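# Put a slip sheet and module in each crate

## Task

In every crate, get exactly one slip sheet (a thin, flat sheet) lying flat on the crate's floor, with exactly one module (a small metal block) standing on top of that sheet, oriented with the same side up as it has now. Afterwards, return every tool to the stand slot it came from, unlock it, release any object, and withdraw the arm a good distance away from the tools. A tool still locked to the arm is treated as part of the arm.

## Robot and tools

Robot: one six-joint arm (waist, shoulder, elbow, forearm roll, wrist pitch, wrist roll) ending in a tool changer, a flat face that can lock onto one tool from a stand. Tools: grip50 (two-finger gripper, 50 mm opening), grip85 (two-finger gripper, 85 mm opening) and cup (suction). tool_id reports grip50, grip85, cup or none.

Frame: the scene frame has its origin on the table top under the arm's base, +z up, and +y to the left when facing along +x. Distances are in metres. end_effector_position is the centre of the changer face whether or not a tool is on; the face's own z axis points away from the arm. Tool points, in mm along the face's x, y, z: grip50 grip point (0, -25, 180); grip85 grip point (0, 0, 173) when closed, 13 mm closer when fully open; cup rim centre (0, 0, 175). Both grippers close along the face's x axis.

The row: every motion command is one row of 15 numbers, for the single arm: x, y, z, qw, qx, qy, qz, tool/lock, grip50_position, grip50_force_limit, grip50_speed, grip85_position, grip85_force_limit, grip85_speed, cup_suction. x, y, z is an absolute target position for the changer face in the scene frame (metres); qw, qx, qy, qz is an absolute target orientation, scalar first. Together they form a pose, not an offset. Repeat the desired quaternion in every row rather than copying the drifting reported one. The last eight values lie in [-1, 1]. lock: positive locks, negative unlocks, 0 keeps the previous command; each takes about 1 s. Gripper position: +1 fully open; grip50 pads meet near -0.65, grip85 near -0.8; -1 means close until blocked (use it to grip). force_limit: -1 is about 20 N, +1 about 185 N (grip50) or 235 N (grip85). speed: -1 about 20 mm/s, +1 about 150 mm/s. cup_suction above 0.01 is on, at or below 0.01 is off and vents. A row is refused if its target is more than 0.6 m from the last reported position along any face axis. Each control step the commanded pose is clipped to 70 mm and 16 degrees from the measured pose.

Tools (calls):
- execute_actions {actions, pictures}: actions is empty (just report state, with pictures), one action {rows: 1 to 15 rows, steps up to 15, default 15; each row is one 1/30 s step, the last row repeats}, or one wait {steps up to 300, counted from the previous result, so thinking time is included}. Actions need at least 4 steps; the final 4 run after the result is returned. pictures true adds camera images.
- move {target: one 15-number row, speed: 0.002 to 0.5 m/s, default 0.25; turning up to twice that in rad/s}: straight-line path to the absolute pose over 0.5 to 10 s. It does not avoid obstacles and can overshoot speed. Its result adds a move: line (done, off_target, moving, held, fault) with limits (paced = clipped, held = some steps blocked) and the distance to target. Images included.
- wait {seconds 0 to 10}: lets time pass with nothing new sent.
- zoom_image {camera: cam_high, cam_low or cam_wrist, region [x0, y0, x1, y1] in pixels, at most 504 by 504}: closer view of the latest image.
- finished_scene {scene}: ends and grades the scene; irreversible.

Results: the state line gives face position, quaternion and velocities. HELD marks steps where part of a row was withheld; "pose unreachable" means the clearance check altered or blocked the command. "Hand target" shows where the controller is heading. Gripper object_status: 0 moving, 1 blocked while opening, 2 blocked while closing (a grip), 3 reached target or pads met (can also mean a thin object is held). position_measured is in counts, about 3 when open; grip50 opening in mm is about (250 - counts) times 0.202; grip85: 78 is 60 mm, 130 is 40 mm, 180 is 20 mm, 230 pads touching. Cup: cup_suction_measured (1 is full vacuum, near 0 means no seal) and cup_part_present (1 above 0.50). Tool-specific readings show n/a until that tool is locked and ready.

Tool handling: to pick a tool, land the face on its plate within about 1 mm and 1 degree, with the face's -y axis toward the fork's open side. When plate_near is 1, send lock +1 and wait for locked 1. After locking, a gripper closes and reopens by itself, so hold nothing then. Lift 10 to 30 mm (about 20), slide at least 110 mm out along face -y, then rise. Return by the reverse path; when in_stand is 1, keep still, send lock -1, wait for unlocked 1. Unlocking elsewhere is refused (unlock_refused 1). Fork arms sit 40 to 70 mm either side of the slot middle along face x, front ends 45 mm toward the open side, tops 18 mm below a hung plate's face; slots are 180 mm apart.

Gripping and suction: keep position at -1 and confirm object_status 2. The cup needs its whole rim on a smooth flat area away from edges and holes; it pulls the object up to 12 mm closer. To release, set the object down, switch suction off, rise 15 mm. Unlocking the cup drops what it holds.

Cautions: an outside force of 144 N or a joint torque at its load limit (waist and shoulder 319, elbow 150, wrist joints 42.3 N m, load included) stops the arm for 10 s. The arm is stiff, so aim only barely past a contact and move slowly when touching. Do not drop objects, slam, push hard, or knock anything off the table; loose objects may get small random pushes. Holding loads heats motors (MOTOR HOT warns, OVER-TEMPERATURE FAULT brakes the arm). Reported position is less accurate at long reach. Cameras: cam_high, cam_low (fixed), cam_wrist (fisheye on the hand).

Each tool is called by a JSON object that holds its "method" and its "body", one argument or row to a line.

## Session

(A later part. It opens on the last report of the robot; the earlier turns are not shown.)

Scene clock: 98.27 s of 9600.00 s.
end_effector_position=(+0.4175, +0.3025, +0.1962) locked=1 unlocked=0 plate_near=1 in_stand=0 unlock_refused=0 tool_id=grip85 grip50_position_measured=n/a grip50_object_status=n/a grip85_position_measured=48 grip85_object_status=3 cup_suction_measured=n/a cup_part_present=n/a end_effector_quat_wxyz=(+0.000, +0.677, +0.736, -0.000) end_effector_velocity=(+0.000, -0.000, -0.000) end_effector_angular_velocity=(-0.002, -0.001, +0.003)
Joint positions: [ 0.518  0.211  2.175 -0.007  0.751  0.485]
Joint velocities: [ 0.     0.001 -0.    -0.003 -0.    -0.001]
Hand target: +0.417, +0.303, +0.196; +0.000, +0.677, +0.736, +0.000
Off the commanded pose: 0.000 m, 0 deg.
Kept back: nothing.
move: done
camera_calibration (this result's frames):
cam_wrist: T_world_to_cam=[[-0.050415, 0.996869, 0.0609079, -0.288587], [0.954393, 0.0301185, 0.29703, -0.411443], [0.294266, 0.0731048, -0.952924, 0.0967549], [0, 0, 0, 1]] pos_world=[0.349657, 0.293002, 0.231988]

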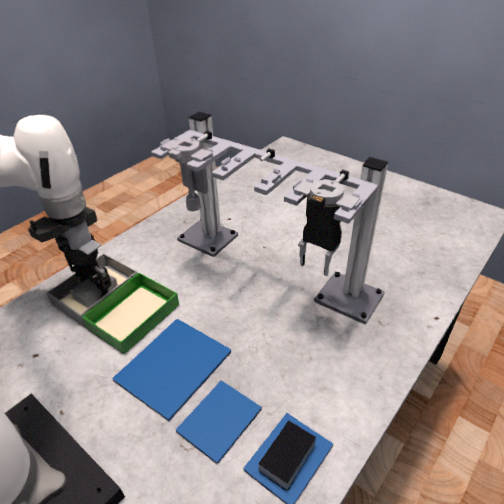

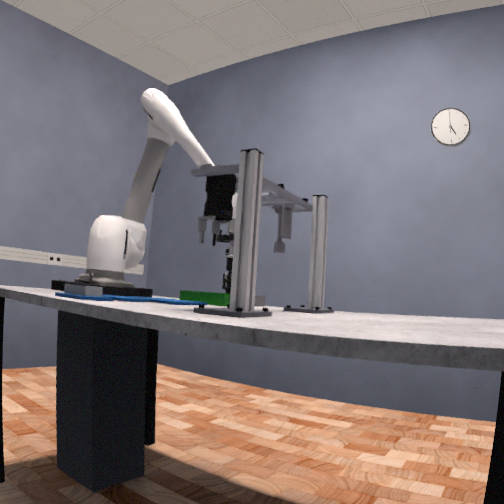

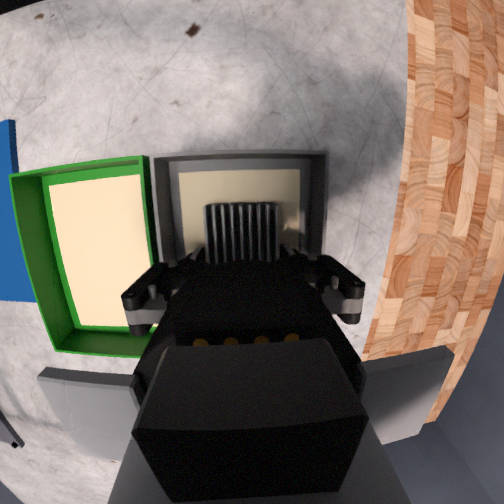

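{"method": "move", "body": {
  "target": [0.4175, 0.3025, 0.245, 0, 0.67688, 0.7361, 0, 0, 1, 0, 0, 0.65, -0.3, -0.3, -1],
  "speed": 0.12
}}

{"method": "move", "body": {
  "target": [0.379, -0.288, 0.30, 0, 0.67688, 0.7361, 0, 0, 1, 0, 0, 1, -0.3, -0.3, -1],
  "speed": 0.35
}}

Scene clock: 99.43 s of 9600.00 s.
end_effector_position=(+0.4174, +0.3024, +0.2450) locked=1 unlocked=0 plate_near=1 in_stand=0 unlock_refused=0 tool_id=grip85 grip50_position_measured=n/a grip50_object_status=n/a grip85_position_measured=48 grip85_object_status=3 cup_suction_measured=n/a cup_part_present=n/a end_effector_quat_wxyz=(-0.000, +0.677, +0.736, -0.000) end_effector_velocity=(-0.000, +0.001, +0.001) end_effector_angular_velocity=(+0.002, -0.001, +0.001)
Joint positions: [ 0.518  0.145  2.138 -0.007  0.854  0.484]
Joint velocities: [ 0.001 -0.001 -0.001  0.001  0.    -0.   ]
Hand target: +0.417, +0.302, +0.245; -0.000, +0.677, +0.736, +0.000
Off the commanded pose: 0.000 m, 0 deg.
Kept back: nothing.
move: done
camera_calibration (this result's frames):
cam_wrist: T_world_to_cam=[[-0.0504461, 0.996862, 0.0609947, -0.291512], [0.954431, 0.0301322, 0.296906, -0.425806], [0.294137, 0.073193, -0.952957, 0.143363], [0, 0, 0, 1]] pos_world=[0.349528, 0.292935, 0.280824]

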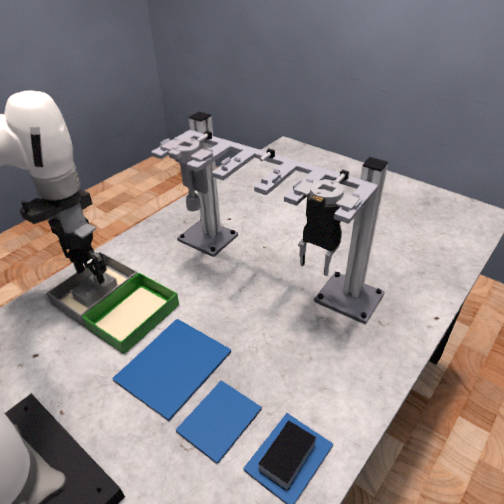

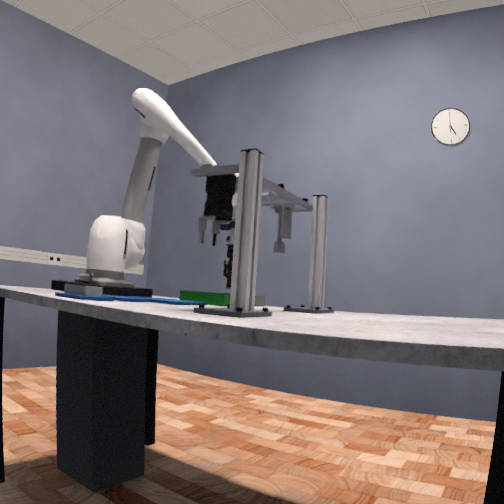

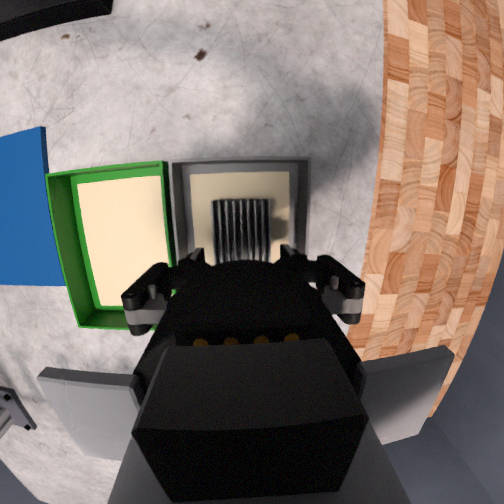

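Scene clock: 101.57 s of 9600.00 s.
end_effector_position=(+0.3788, -0.2885, +0.3000) locked=1 unlocked=0 plate_near=1 in_stand=0 unlock_refused=0 tool_id=grip85 grip50_position_measured=n/a grip50_object_status=n/a grip85_position_measured=3 grip85_object_status=3 cup_suction_measured=n/a cup_part_present=n/a end_effector_quat_wxyz=(+0.001, +0.677, +0.736, -0.001) end_effector_velocity=(+0.000, -0.001, +0.000) end_effector_angular_velocity=(-0.000, -0.000, +0.000)
Joint positions: [-0.772  0.017  2.154  0.002  0.962 -0.811]
Joint velocities: [-0.001  0.001 -0.001 -0.    -0.    -0.   ]
Hand target: +0.379, -0.289, +0.300; +0.001, +0.677, +0.736, -0.001
Off the commanded pose: 0.001 m, 0 deg.
Kept back: nothing.
move: done
camera_calibration (this result's frames):
cam_wrist: T_world_to_cam=[[-0.0506493, 0.997003, 0.0584743, 0.29316], [0.954083, 0.030995, 0.297935, -0.387406], [0.295229, 0.0708795, -0.952794, 0.24926], [0, 0, 0, 1]] pos_world=[0.310877, -0.297941, 0.335772]

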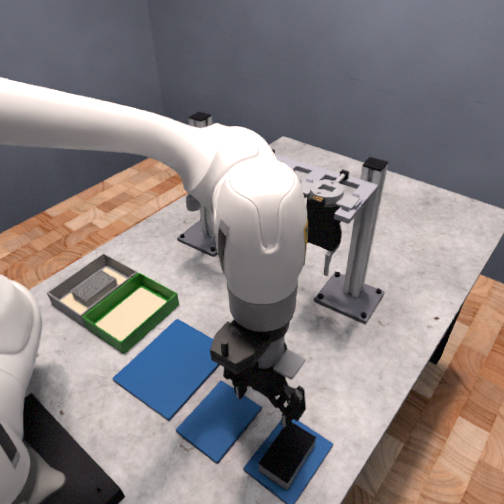

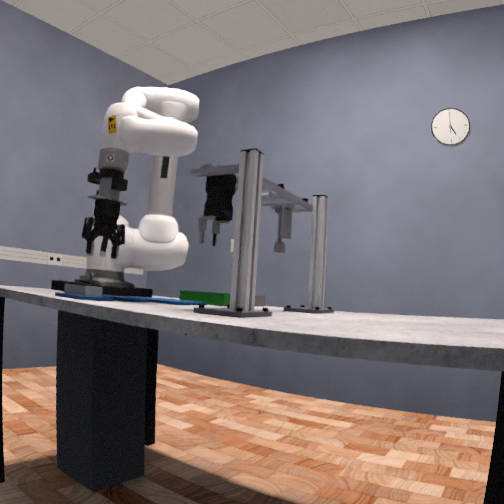

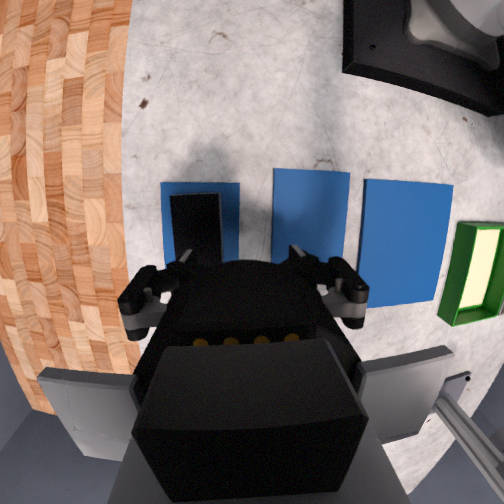

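{"method": "move", "body": {
  "target": [0.375, -0.347, 0.245, 0, 0.67688, 0.7361, 0, 0, 1, 0, 0, 1, -0.3, -0.3, -1],
  "speed": 0.15
}}

{"method": "zoom_image", "body": {
  "camera": "cam_wrist",
  "region": [150, 140, 350, 310]
}}

Scene clock: 102.67 s of 9600.00 s.
end_effector_position=(+0.3751, -0.3471, +0.2450) locked=1 unlocked=0 plate_near=1 in_stand=0 unlock_refused=0 tool_id=grip85 grip50_position_measured=n/a grip50_object_status=n/a grip85_position_measured=3 grip85_object_status=3 cup_suction_measured=n/a cup_part_present=n/a end_effector_quat_wxyz=(+0.000, +0.677, +0.736, -0.000) end_effector_velocity=(-0.000, -0.000, -0.000) end_effector_angular_velocity=(+0.001, +0.000, -0.004)
Joint positions: [-0.863  0.136  2.146  0.004  0.853 -0.903]
Joint velocities: [-0.001  0.001  0.     0.    -0.     0.003]
Hand target: +0.375, -0.347, +0.245; +0.000, +0.677, +0.736, -0.000
Off the commanded pose: 0.000 m, 0 deg.
Kept back: nothing.
move: done
camera_calibration (this result's frames):
cam_wrist: T_world_to_cam=[[-0.0503009, 0.996892, 0.0606379, 0.353933], [0.954413, 0.0300939, 0.296968, -0.365871], [0.29422, 0.0728114, -0.95296, 0.203214], [0, 0, 0, 1]] pos_world=[0.307206, -0.356618, 0.280845]

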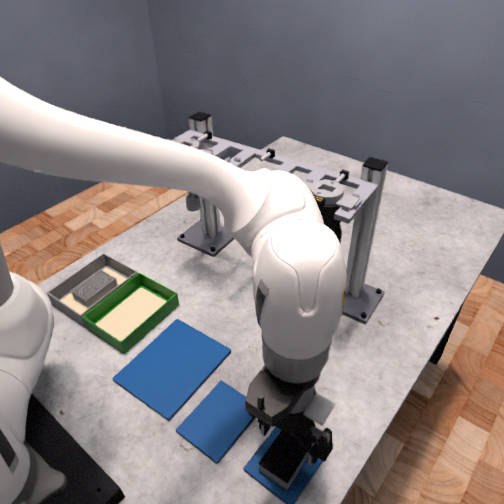

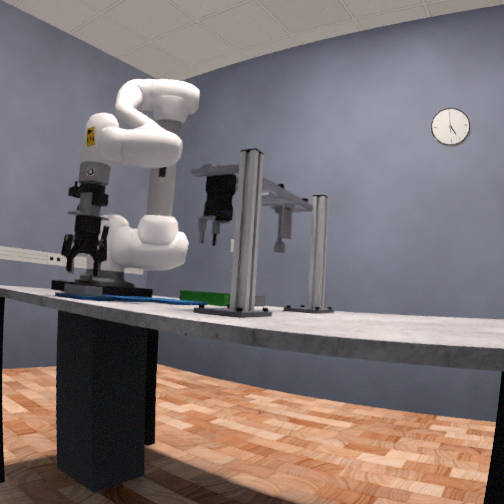

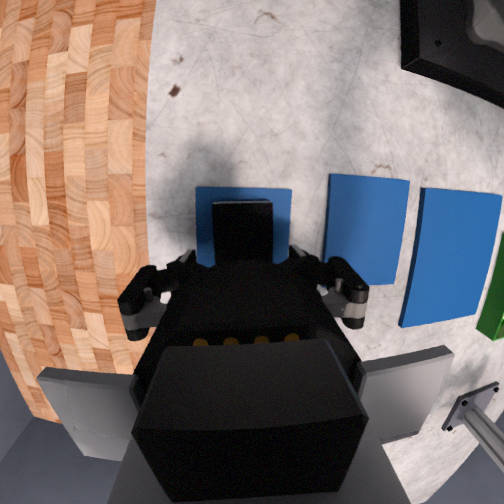

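Region (150, 140, 350, 310) of cam_wrist's 504x504 image, scaled by 2.520, with more detail than that image has; it fills the top 428 rows of this view, and the rest is white.

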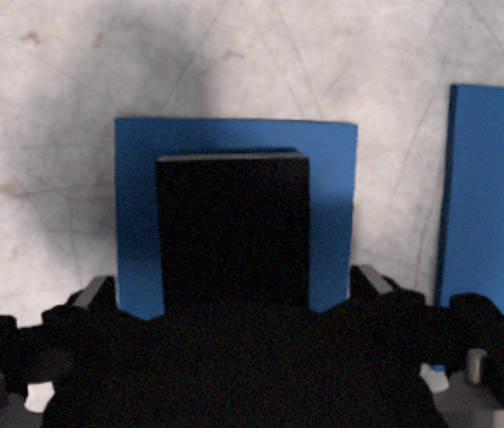

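{"method": "move", "body": {
  "target": [0.3783, -0.3454, 0.199, 0, 0.68518, 0.72837, 0, 0, 1, 0, 0, 1, -0.3, -0.3, -1],
  "speed": 0.08
}}

{"method": "move", "body": {
  "target": [0.3783, -0.3454, 0.199, 0, 0.68518, 0.72837, 0, 0, 1, 0, 0, -1, -0.3, -0.3, -1],
  "speed": 0.08
}}

Scene clock: 104.47 s of 9600.00 s.
end_effector_position=(+0.3784, -0.3455, +0.1990) locked=1 unlocked=0 plate_near=1 in_stand=0 unlock_refused=0 tool_id=grip85 grip50_position_measured=n/a grip50_object_status=n/a grip85_position_measured=3 grip85_object_status=3 cup_suction_measured=n/a cup_part_present=n/a end_effector_quat_wxyz=(+0.000, +0.685, +0.728, -0.000) end_effector_velocity=(-0.000, +0.000, -0.000) end_effector_angular_velocity=(+0.001, -0.001, -0.000)
Joint positions: [-0.856  0.2    2.18   0.005  0.756 -0.874]
Joint velocities: [-0.    -0.     0.001  0.002  0.    -0.001]
Hand target: +0.378, -0.345, +0.199; -0.000, +0.685, +0.728, -0.000
Off the commanded pose: 0.000 m, 0 deg.
Kept back: nothing.
move: done
camera_calibration (this result's frames):
cam_wrist: T_world_to_cam=[[-0.0276718, 0.997763, 0.0608533, 0.346958], [0.954829, 0.00836486, 0.297038, -0.363105], [0.295864, 0.0663241, -0.952925, 0.155361], [0, 0, 0, 1]] pos_world=[0.310338, -0.353448, 0.234789]

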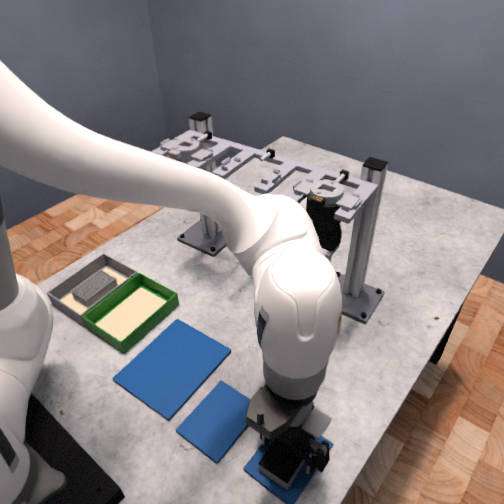

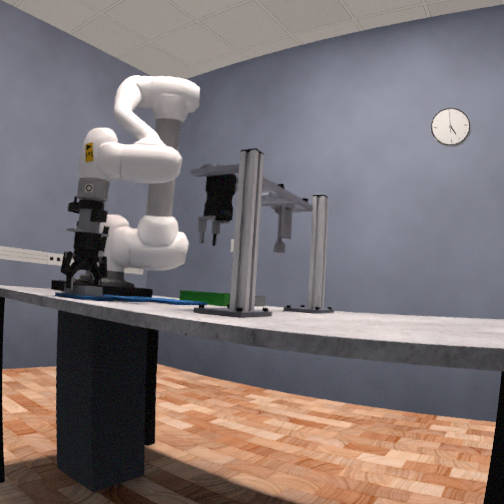

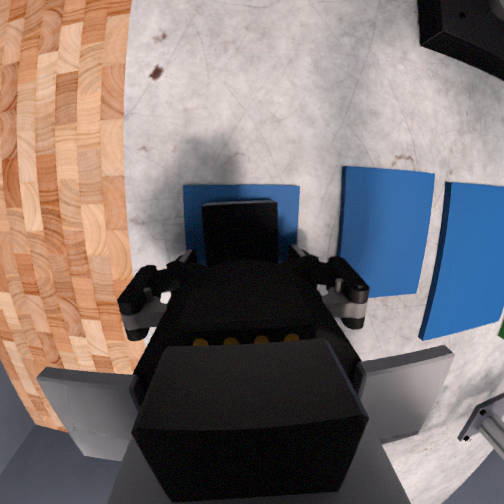

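Scene clock: 105.20 s of 9600.00 s.
end_effector_position=(+0.3783, -0.3454, +0.1990) locked=1 unlocked=0 plate_near=1 in_stand=0 unlock_refused=0 tool_id=grip85 grip50_position_measured=n/a grip50_object_status=n/a grip85_position_measured=80 grip85_object_status=2 cup_suction_measured=n/a cup_part_present=n/a end_effector_quat_wxyz=(+0.000, +0.685, +0.728, +0.000) end_effector_velocity=(+0.000, +0.000, +0.000) end_effector_angular_velocity=(-0.000, -0.000, +0.003)
Joint positions: [-0.856  0.2    2.18   0.005  0.756 -0.874]
Joint velocities: [ 0.    -0.    -0.     0.    -0.    -0.002]
Hand target: +0.378, -0.345, +0.199; +0.000, +0.685, +0.728, -0.000
Off the commanded pose: 0.000 m, 0 deg.
Kept back: nothing.
move: done
camera_calibration (this result's frames):
cam_wrist: T_world_to_cam=[[-0.0276891, 0.997757, 0.0609431, 0.346845], [0.954827, 0.00835409, 0.297046, -0.363041], [0.295871, 0.066415, -0.952916, 0.1554], [0, 0, 0, 1]] pos_world=[0.310267, -0.353355, 0.234786]

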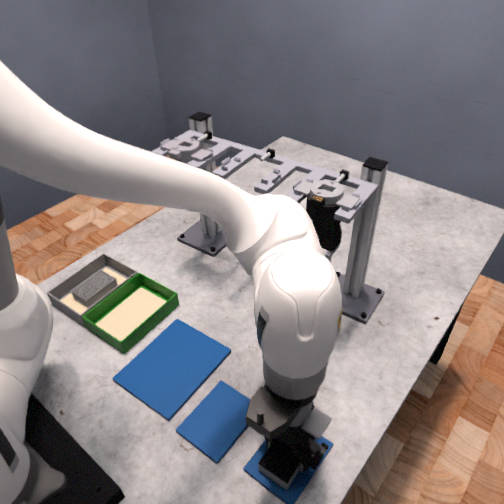

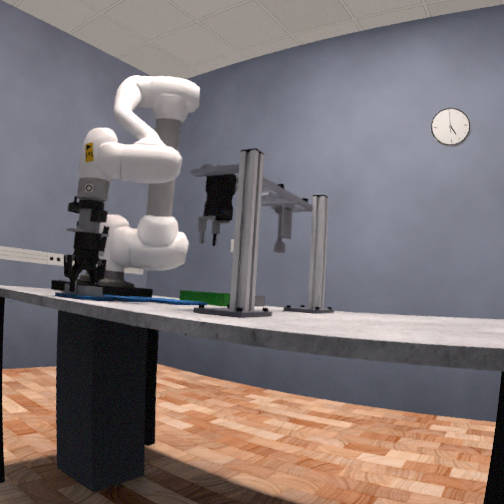

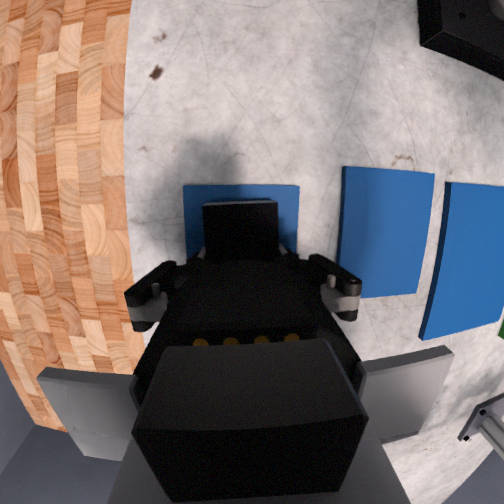

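{"method": "move", "body": {
  "target": [0.3783, -0.3454, 0.235, 0, 0.68518, 0.72837, 0, 0, 1, 0, 0, -1, -0.3, -0.3, -1],
  "speed": 0.08
}}

{"method": "move", "body": {
  "target": [0.4280, 0.1599, 0.265, 0, 0.67688, 0.7361, 0, 0, 1, 0, 0, -1, -0.3, -0.3, -1],
  "speed": 0.25
}}

Scene clock: 106.17 s of 9600.00 s.
end_effector_position=(+0.3782, -0.3453, +0.2350) locked=1 unlocked=0 plate_near=1 in_stand=0 unlock_refused=0 tool_id=grip85 grip50_position_measured=n/a grip50_object_status=n/a grip85_position_measured=80 grip85_object_status=2 cup_suction_measured=n/a cup_part_present=n/a end_effector_quat_wxyz=(-0.000, +0.685, +0.728, +0.000) end_effector_velocity=(-0.000, -0.001, -0.000) end_effector_angular_velocity=(-0.001, +0.002, -0.000)
Joint positions: [-0.856  0.151  2.153  0.004  0.833 -0.874]
Joint velocities: [-0.001  0.001 -0.    -0.002  0.001  0.001]
Hand target: +0.378, -0.345, +0.235; +0.000, +0.685, +0.728, +0.000
Off the commanded pose: 0.000 m, 0 deg.
Kept back: nothing.
move: done
camera_calibration (this result's frames):
cam_wrist: T_world_to_cam=[[-0.0279728, 0.997744, 0.0610258, 0.344634], [0.954828, 0.00860184, 0.297035, -0.373584], [0.29584, 0.066578, -0.952915, 0.189814], [0, 0, 0, 1]] pos_world=[0.310195, -0.353281, 0.270813]

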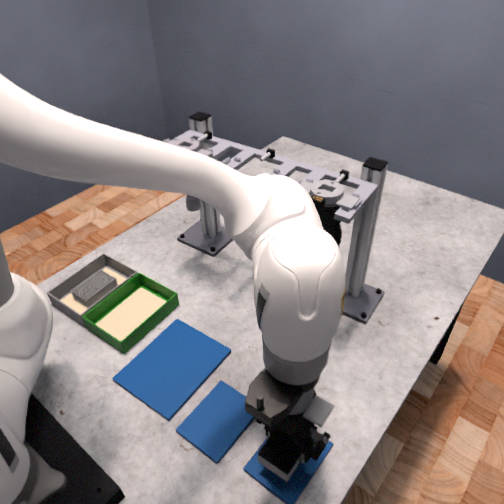

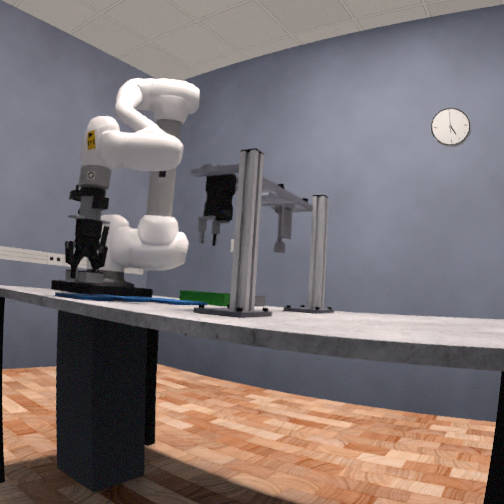

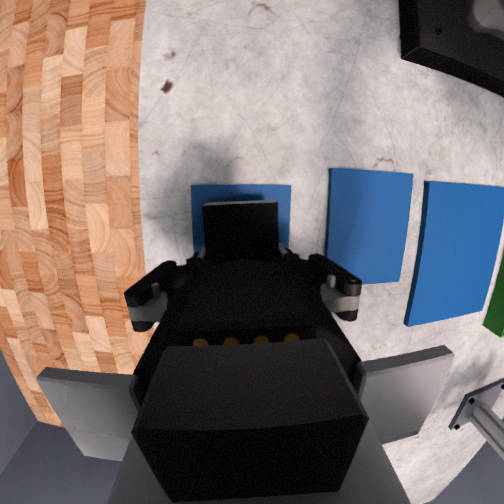

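Scene clock: 108.60 s of 9600.00 s.
end_effector_position=(+0.4281, +0.1605, +0.2649) locked=1 unlocked=0 plate_near=1 in_stand=0 unlock_refused=0 tool_id=grip85 grip50_position_measured=n/a grip50_object_status=n/a grip85_position_measured=80 grip85_object_status=2 cup_suction_measured=n/a cup_part_present=n/a end_effector_quat_wxyz=(-0.001, +0.677, +0.736, +0.001) end_effector_velocity=(+0.000, +0.001, -0.000) end_effector_angular_velocity=(+0.001, +0.001, -0.000)
Joint positions: [ 0.24   0.03   2.22  -0.002  0.886  0.203]
Joint velocities: [ 0.001  0.001 -0.001  0.002  0.    -0.   ]
Hand target: +0.428, +0.161, +0.265; -0.001, +0.677, +0.736, +0.001
Off the commanded pose: 0.001 m, 0 deg.
Kept back: nothing.
move: done
camera_calibration (this result's frames):
cam_wrist: T_world_to_cam=[[-0.0503762, 0.996726, 0.0632459, -0.151293], [0.954524, 0.0294179, 0.296678, -0.437595], [0.293846, 0.0753153, -0.952881, 0.16935], [0, 0, 0, 1]] pos_world=[0.360311, 0.150916, 0.300764]

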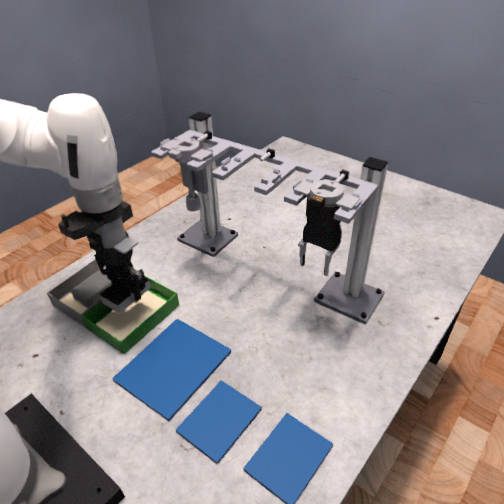

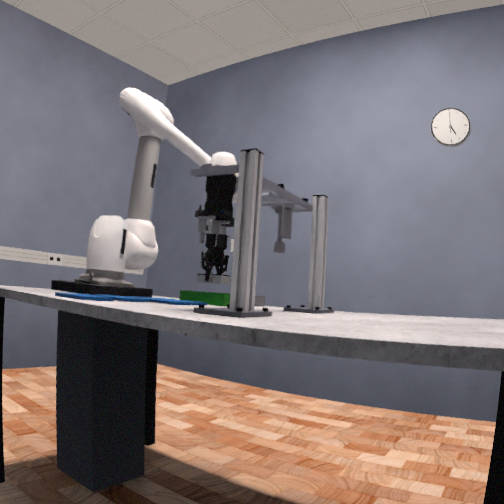

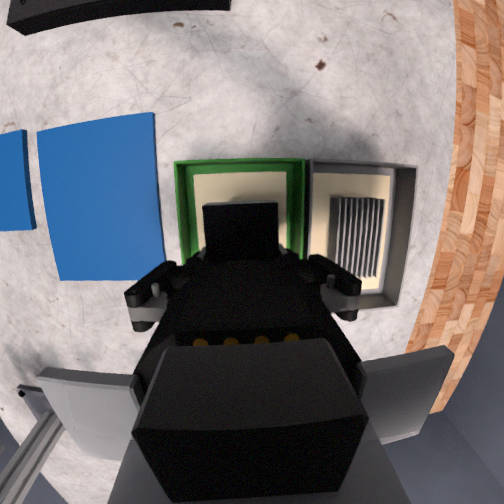

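{"method": "move", "body": {
  "target": [0.4280, 0.1599, 0.203, 0, 0.67688, 0.7361, 0, 0, 1, 0, 0, -1, -0.3, -0.3, -1],
  "speed": 0.08
}}

{"method": "move", "body": {
  "target": [0.4280, 0.1599, 0.1962, 0, 0.67688, 0.7361, 0, 0, 1, 0, 0, -1, -0.3, -0.3, -1],
  "speed": 0.012
}}

{"method": "move", "body": {
  "target": [0.4280, 0.1599, 0.1962, 0, 0.67688, 0.7361, 0, 0, 1, 0, 0, 0.65, -0.3, -0.3, -1],
  "speed": 0.012
}}

{"method": "move", "body": {
  "target": [0.4280, 0.1599, 0.245, 0, 0.67688, 0.7361, 0, 0, 1, 0, 0, 0.65, -0.3, -0.3, -1],
  "speed": 0.12
}}

Scene clock: 109.90 s of 9600.00 s.
end_effector_position=(+0.4282, +0.1599, +0.2030) locked=1 unlocked=0 plate_near=1 in_stand=0 unlock_refused=0 tool_id=grip85 grip50_position_measured=n/a grip50_object_status=n/a grip85_position_measured=80 grip85_object_status=2 cup_suction_measured=n/a cup_part_present=n/a end_effector_quat_wxyz=(+0.000, +0.677, +0.736, -0.000) end_effector_velocity=(-0.000, -0.001, +0.000) end_effector_angular_velocity=(-0.001, -0.001, +0.001)
Joint positions: [ 0.239  0.118  2.274 -0.006  0.744  0.205]
Joint velocities: [-0.001 -0.001  0.001 -0.002 -0.    -0.   ]
Hand target: +0.428, +0.160, +0.203; +0.000, +0.677, +0.736, -0.000
Off the commanded pose: 0.000 m, 0 deg.
Kept back: nothing.
move: done
camera_calibration (this result's frames):
cam_wrist: T_world_to_cam=[[-0.050247, 0.996882, 0.060833, -0.146391], [0.954367, 0.0299723, 0.297128, -0.419337], [0.294379, 0.0729868, -0.952898, 0.110454], [0, 0, 0, 1]] pos_world=[0.360331, 0.150442, 0.238754]

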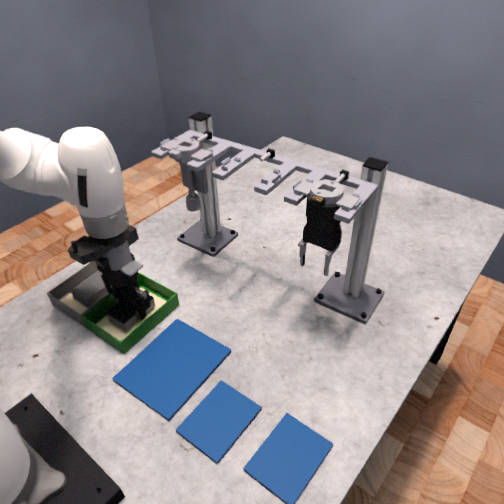

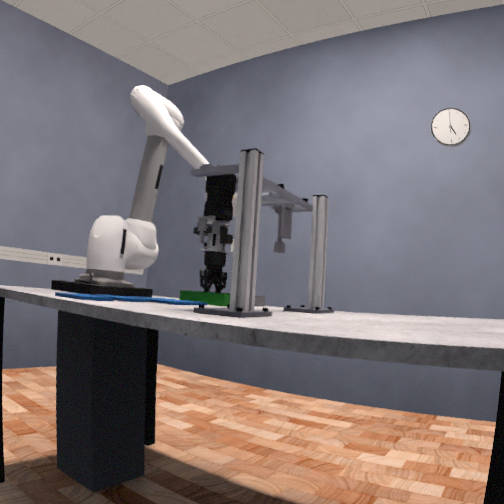

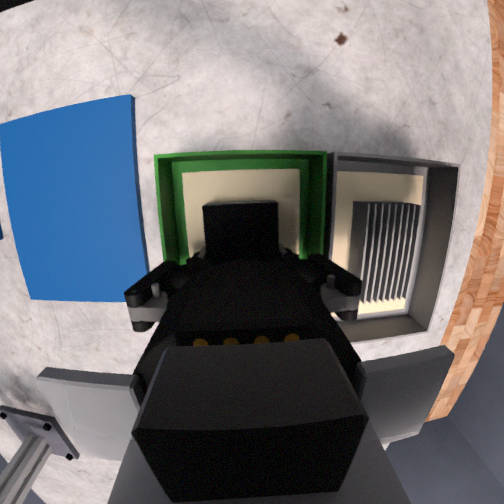

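Scene clock: 110.70 s of 9600.00 s.
end_effector_position=(+0.4280, +0.1599, +0.1962) locked=1 unlocked=0 plate_near=1 in_stand=0 unlock_refused=0 tool_id=grip85 grip50_position_measured=n/a grip50_object_status=n/a grip85_position_measured=80 grip85_object_status=2 cup_suction_measured=n/a cup_part_present=n/a end_effector_quat_wxyz=(+0.000, +0.677, +0.736, -0.000) end_effector_velocity=(-0.000, +0.000, -0.000) end_effector_angular_velocity=(+0.000, -0.000, +0.002)
Joint positions: [ 0.239  0.129  2.279 -0.006  0.728  0.205]
Joint velocities: [ 0.    -0.     0.    -0.    -0.    -0.002]
Hand target: +0.428, +0.160, +0.196; +0.000, +0.677, +0.736, -0.000
Off the commanded pose: 0.000 m, 0 deg.
Kept back: nothing.
move: done
camera_calibration (this result's frames):
cam_wrist: T_world_to_cam=[[-0.0503792, 0.996873, 0.0608842, -0.145912], [0.954384, 0.0300887, 0.297063, -0.417189], [0.294302, 0.0730727, -0.952915, 0.104088], [0, 0, 0, 1]] pos_world=[0.360174, 0.150403, 0.232002]

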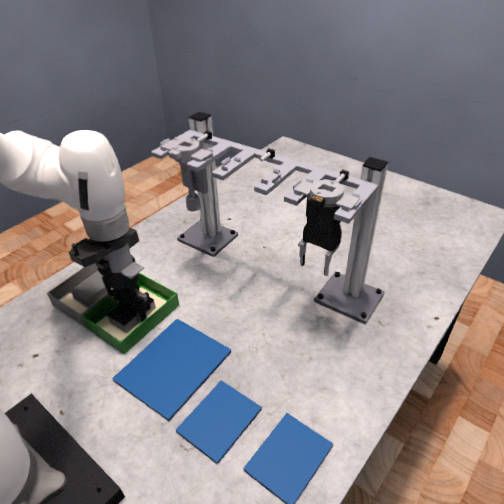

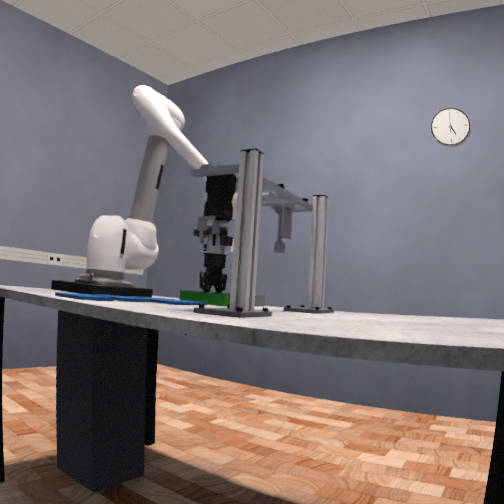

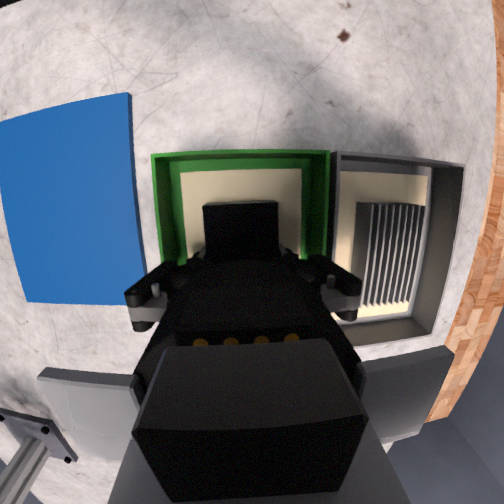

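Scene clock: 111.40 s of 9600.00 s.
end_effector_position=(+0.4280, +0.1599, +0.1962) locked=1 unlocked=0 plate_near=1 in_stand=0 unlock_refused=0 tool_id=grip85 grip50_position_measured=n/a grip50_object_status=n/a grip85_position_measured=48 grip85_object_status=3 cup_suction_measured=n/a cup_part_present=n/a end_effector_quat_wxyz=(-0.000, +0.677, +0.736, -0.000) end_effector_velocity=(+0.000, -0.000, -0.000) end_effector_angular_velocity=(-0.001, +0.000, +0.001)
Joint positions: [ 0.239  0.129  2.279 -0.006  0.728  0.205]
Joint velocities: [-0.001  0.     0.    -0.001 -0.    -0.001]
Hand target: +0.428, +0.160, +0.196; -0.000, +0.677, +0.736, +0.000
Off the commanded pose: 0.000 m, 0 deg.
Kept back: nothing.
move: done
camera_calibration (this result's frames):
cam_wrist: T_world_to_cam=[[-0.0503936, 0.996869, 0.0609333, -0.145921], [0.954395, 0.0300909, 0.297025, -0.417165], [0.294262, 0.0731227, -0.952923, 0.104093], [0, 0, 0, 1]] pos_world=[0.360156, 0.150406, 0.231993]

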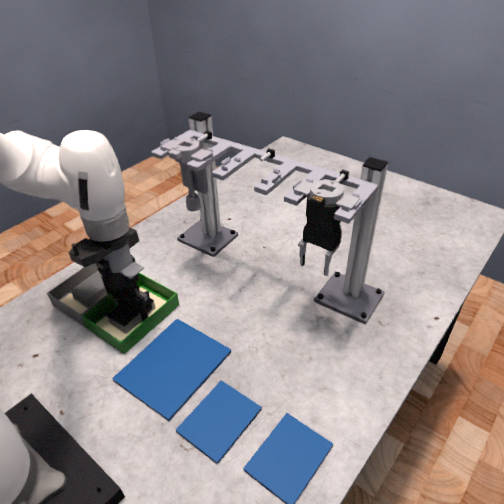

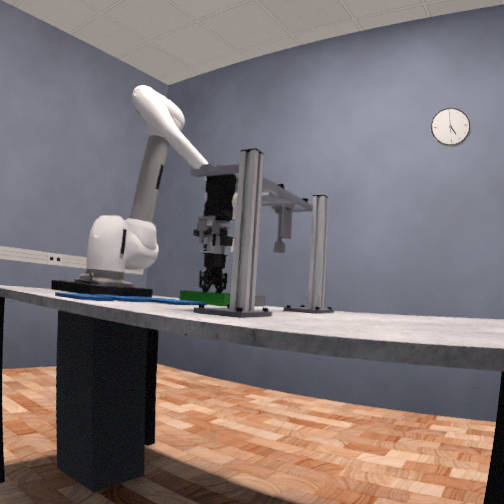

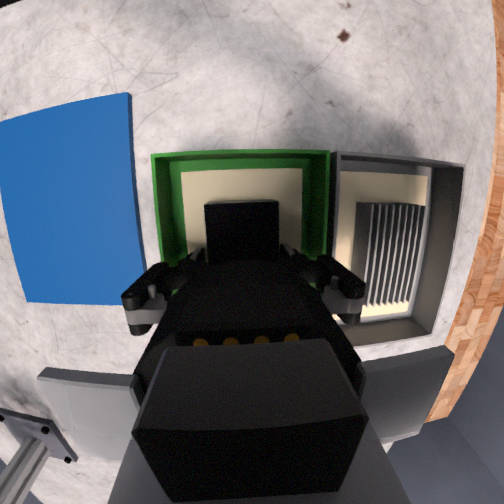

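Scene clock: 112.13 s of 9600.00 s.
end_effector_position=(+0.4279, +0.1599, +0.2450) locked=1 unlocked=0 plate_near=1 in_stand=0 unlock_refused=0 tool_id=grip85 grip50_position_measured=n/a grip50_object_status=n/a grip85_position_measured=48 grip85_object_status=3 cup_suction_measured=n/a cup_part_present=n/a end_effector_quat_wxyz=(-0.000, +0.677, +0.736, -0.000) end_effector_velocity=(-0.000, +0.000, +0.001) end_effector_angular_velocity=(+0.002, -0.001, +0.000)
Joint positions: [ 0.239  0.056  2.239 -0.005  0.841  0.205]
Joint velocities: [ 0.    -0.002 -0.     0.002  0.    -0.001]
Hand target: +0.428, +0.160, +0.245; -0.000, +0.677, +0.736, +0.000
Off the commanded pose: 0.000 m, 0 deg.
Kept back: nothing.
move: done
camera_calibration (this result's frames):
cam_wrist: T_world_to_cam=[[-0.0504515, 0.99686, 0.0610389, -0.148878], [0.954427, 0.0301231, 0.296922, -0.431518], [0.294151, 0.0732373, -0.952949, 0.150709], [0, 0, 0, 1]] pos_world=[0.36001, 0.150371, 0.280832]

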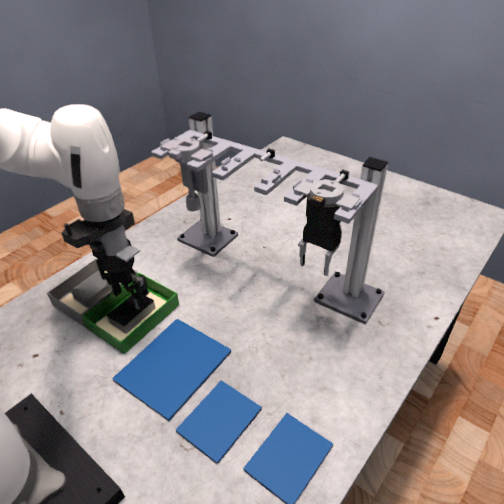

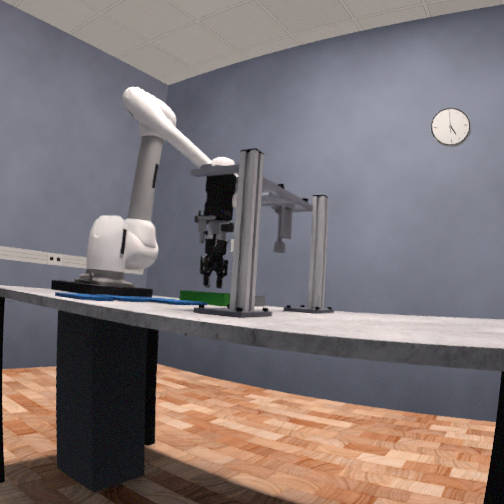

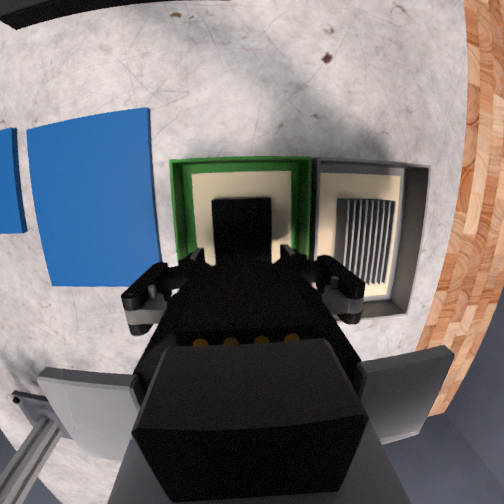

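{"method": "move", "body": {
  "target": [0.5707, -0.0168, 0.3832, 0, 0.67688, 0.7361, 0, 0, 1, 0, 0, 1, -0.3, -0.3, -1],
  "speed": 0.3
}}

{"method": "move", "body": {
  "target": [0.6953, -0.0063, 0.3832, 0, 0.67688, 0.7361, 0, 0, 1, 0, 0, 1, -0.3, -0.3, -1],
  "speed": 0.1
}}

{"method": "move", "body": {
  "target": [0.6953, -0.0063, 0.3642, 0, 0.67688, 0.7361, 0, 0, 1, 0, 0, 1, -0.3, -0.3, -1],
  "speed": 0.02
}}

Scene clock: 113.67 s of 9600.00 s.
end_effector_position=(+0.5703, -0.0170, +0.3835) locked=1 unlocked=0 plate_near=1 in_stand=0 unlock_refused=0 tool_id=grip85 grip50_position_measured=n/a grip50_object_status=n/a grip85_position_measured=3 grip85_object_status=3 cup_suction_measured=n/a cup_part_present=n/a end_effector_quat_wxyz=(+0.000, +0.677, +0.736, -0.000) end_effector_velocity=(+0.000, -0.001, +0.002) end_effector_angular_velocity=(-0.001, -0.004, -0.003)
Joint positions: [-0.135  0.091  1.903 -0.002  1.141 -0.172]
Joint velocities: [-0.001 -0.003 -0.001 -0.001 -0.     0.002]
Hand target: +0.570, -0.017, +0.383; +0.000, +0.677, +0.736, -0.000
Off the commanded pose: 0.001 m, 0 deg.
Kept back: nothing.
move: done
camera_calibration (this result's frames):
cam_wrist: T_world_to_cam=[[-0.0507915, 0.996879, 0.0604287, 0.0265754], [0.954262, 0.0305922, 0.297403, -0.603309], [0.294627, 0.0727704, -0.952838, 0.253381], [0, 0, 0, 1]] pos_world=[0.502412, -0.0264745, 0.419251]

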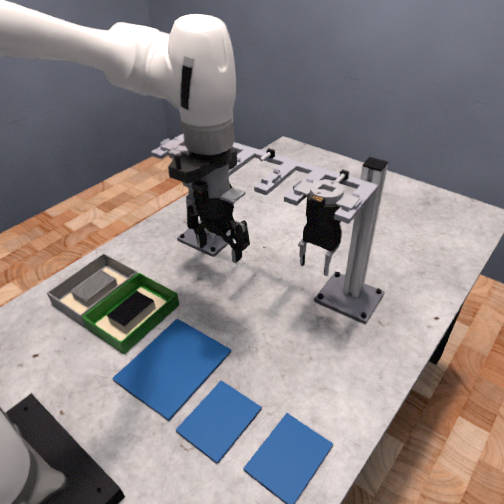

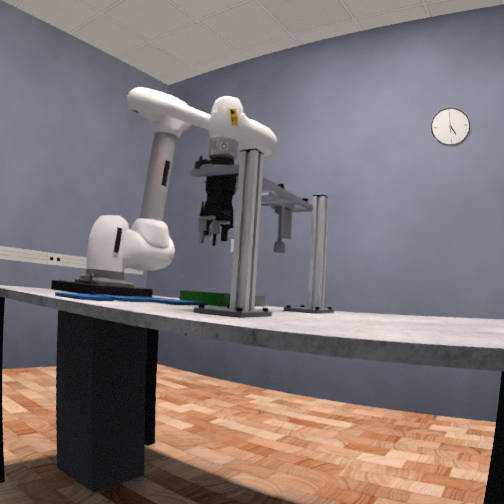

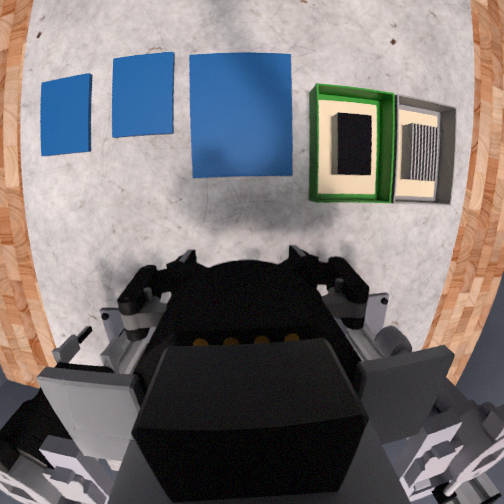

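Scene clock: 115.20 s of 9600.00 s.
end_effector_position=(+0.6952, -0.0063, +0.3834) locked=1 unlocked=0 plate_near=1 in_stand=0 unlock_refused=0 tool_id=grip85 grip50_position_measured=n/a grip50_object_status=n/a grip85_position_measured=3 grip85_object_status=3 cup_suction_measured=n/a cup_part_present=n/a end_effector_quat_wxyz=(-0.000, +0.677, +0.736, +0.000) end_effector_velocity=(+0.000, +0.001, +0.000) end_effector_angular_velocity=(+0.002, -0.001, -0.001)
Joint positions: [-0.103  0.281  1.669 -0.002  1.185 -0.141]
Joint velocities: [ 0.    -0.    -0.001  0.002 -0.     0.   ]
Hand target: +0.695, -0.006, +0.383; -0.000, +0.677, +0.736, +0.000
Off the commanded pose: 0.000 m, 0 deg.
Kept back: nothing.
move: done
camera_calibration (this result's frames):
cam_wrist: T_world_to_cam=[[-0.0504353, 0.996859, 0.0610611, 0.0218351], [0.954395, 0.0300929, 0.297028, -0.722816], [0.294257, 0.0732571, -0.952915, 0.216018], [0, 0, 0, 1]] pos_world=[0.627388, -0.0158398, 0.41921]

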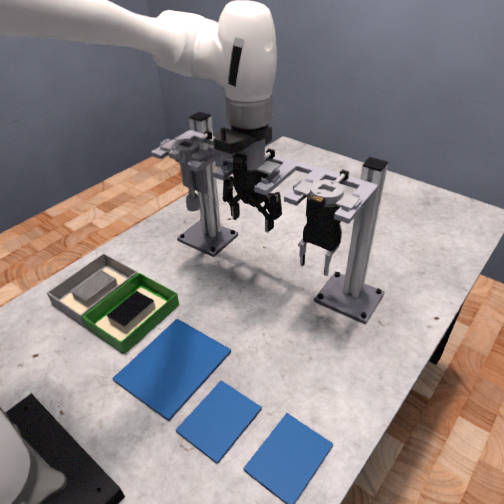

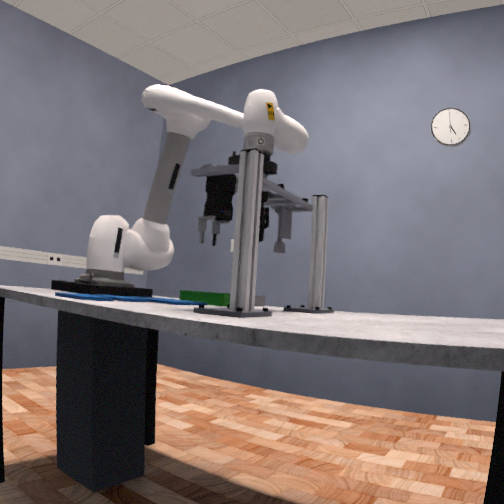

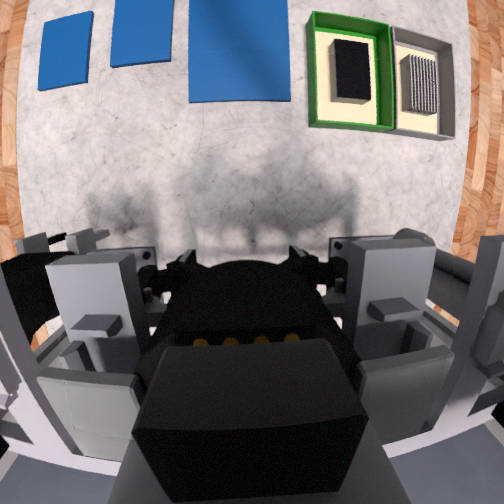

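Scene clock: 116.40 s of 9600.00 s.
end_effector_position=(+0.6954, -0.0063, +0.3642) locked=1 unlocked=0 plate_near=1 in_stand=1 unlock_refused=0 tool_id=grip85 grip50_position_measured=n/a grip50_object_status=n/a grip85_position_measured=3 grip85_object_status=3 cup_suction_measured=n/a cup_part_present=n/a end_effector_quat_wxyz=(+0.000, +0.677, +0.736, -0.000) end_effector_velocity=(-0.000, +0.000, +0.000) end_effector_angular_velocity=(+0.000, -0.000, -0.001)
Joint positions: [-0.103  0.293  1.69  -0.002  1.152 -0.14 ]
Joint velocities: [ 0.    -0.     0.     0.     0.     0.001]
Hand target: +0.695, -0.006, +0.364; +0.000, +0.677, +0.736, -0.000
Off the commanded pose: 0.000 m, 0 deg.
Kept back: nothing.
move: done
camera_calibration (this result's frames):
cam_wrist: T_world_to_cam=[[-0.050363, 0.996872, 0.0609058, 0.0229911], [0.954386, 0.0300674, 0.297056, -0.717232], [0.294296, 0.0730884, -0.952916, 0.197659], [0, 0, 0, 1]] pos_world=[0.627504, -0.0158004, 0.400011]

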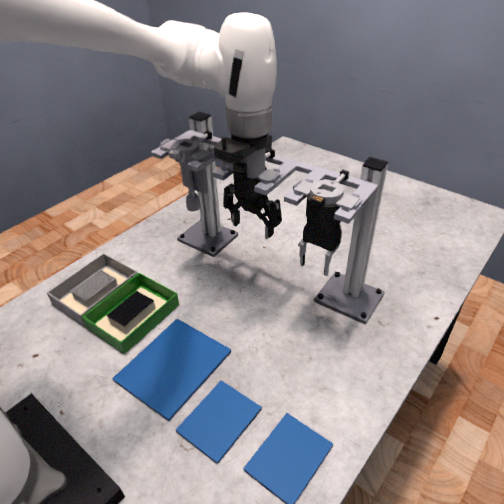

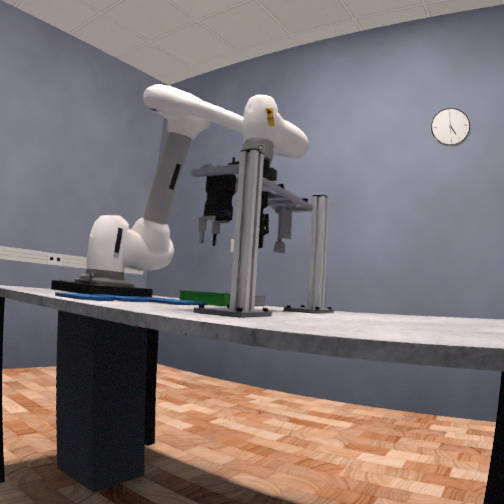

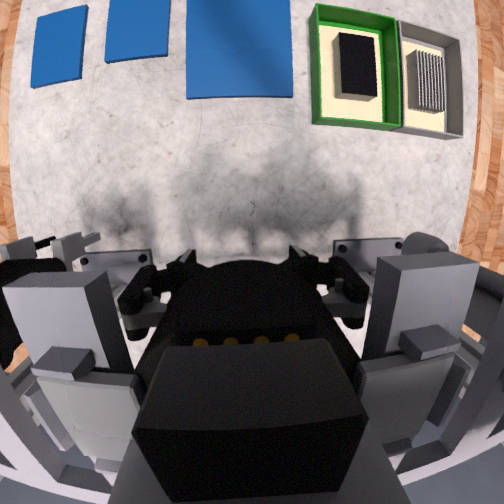

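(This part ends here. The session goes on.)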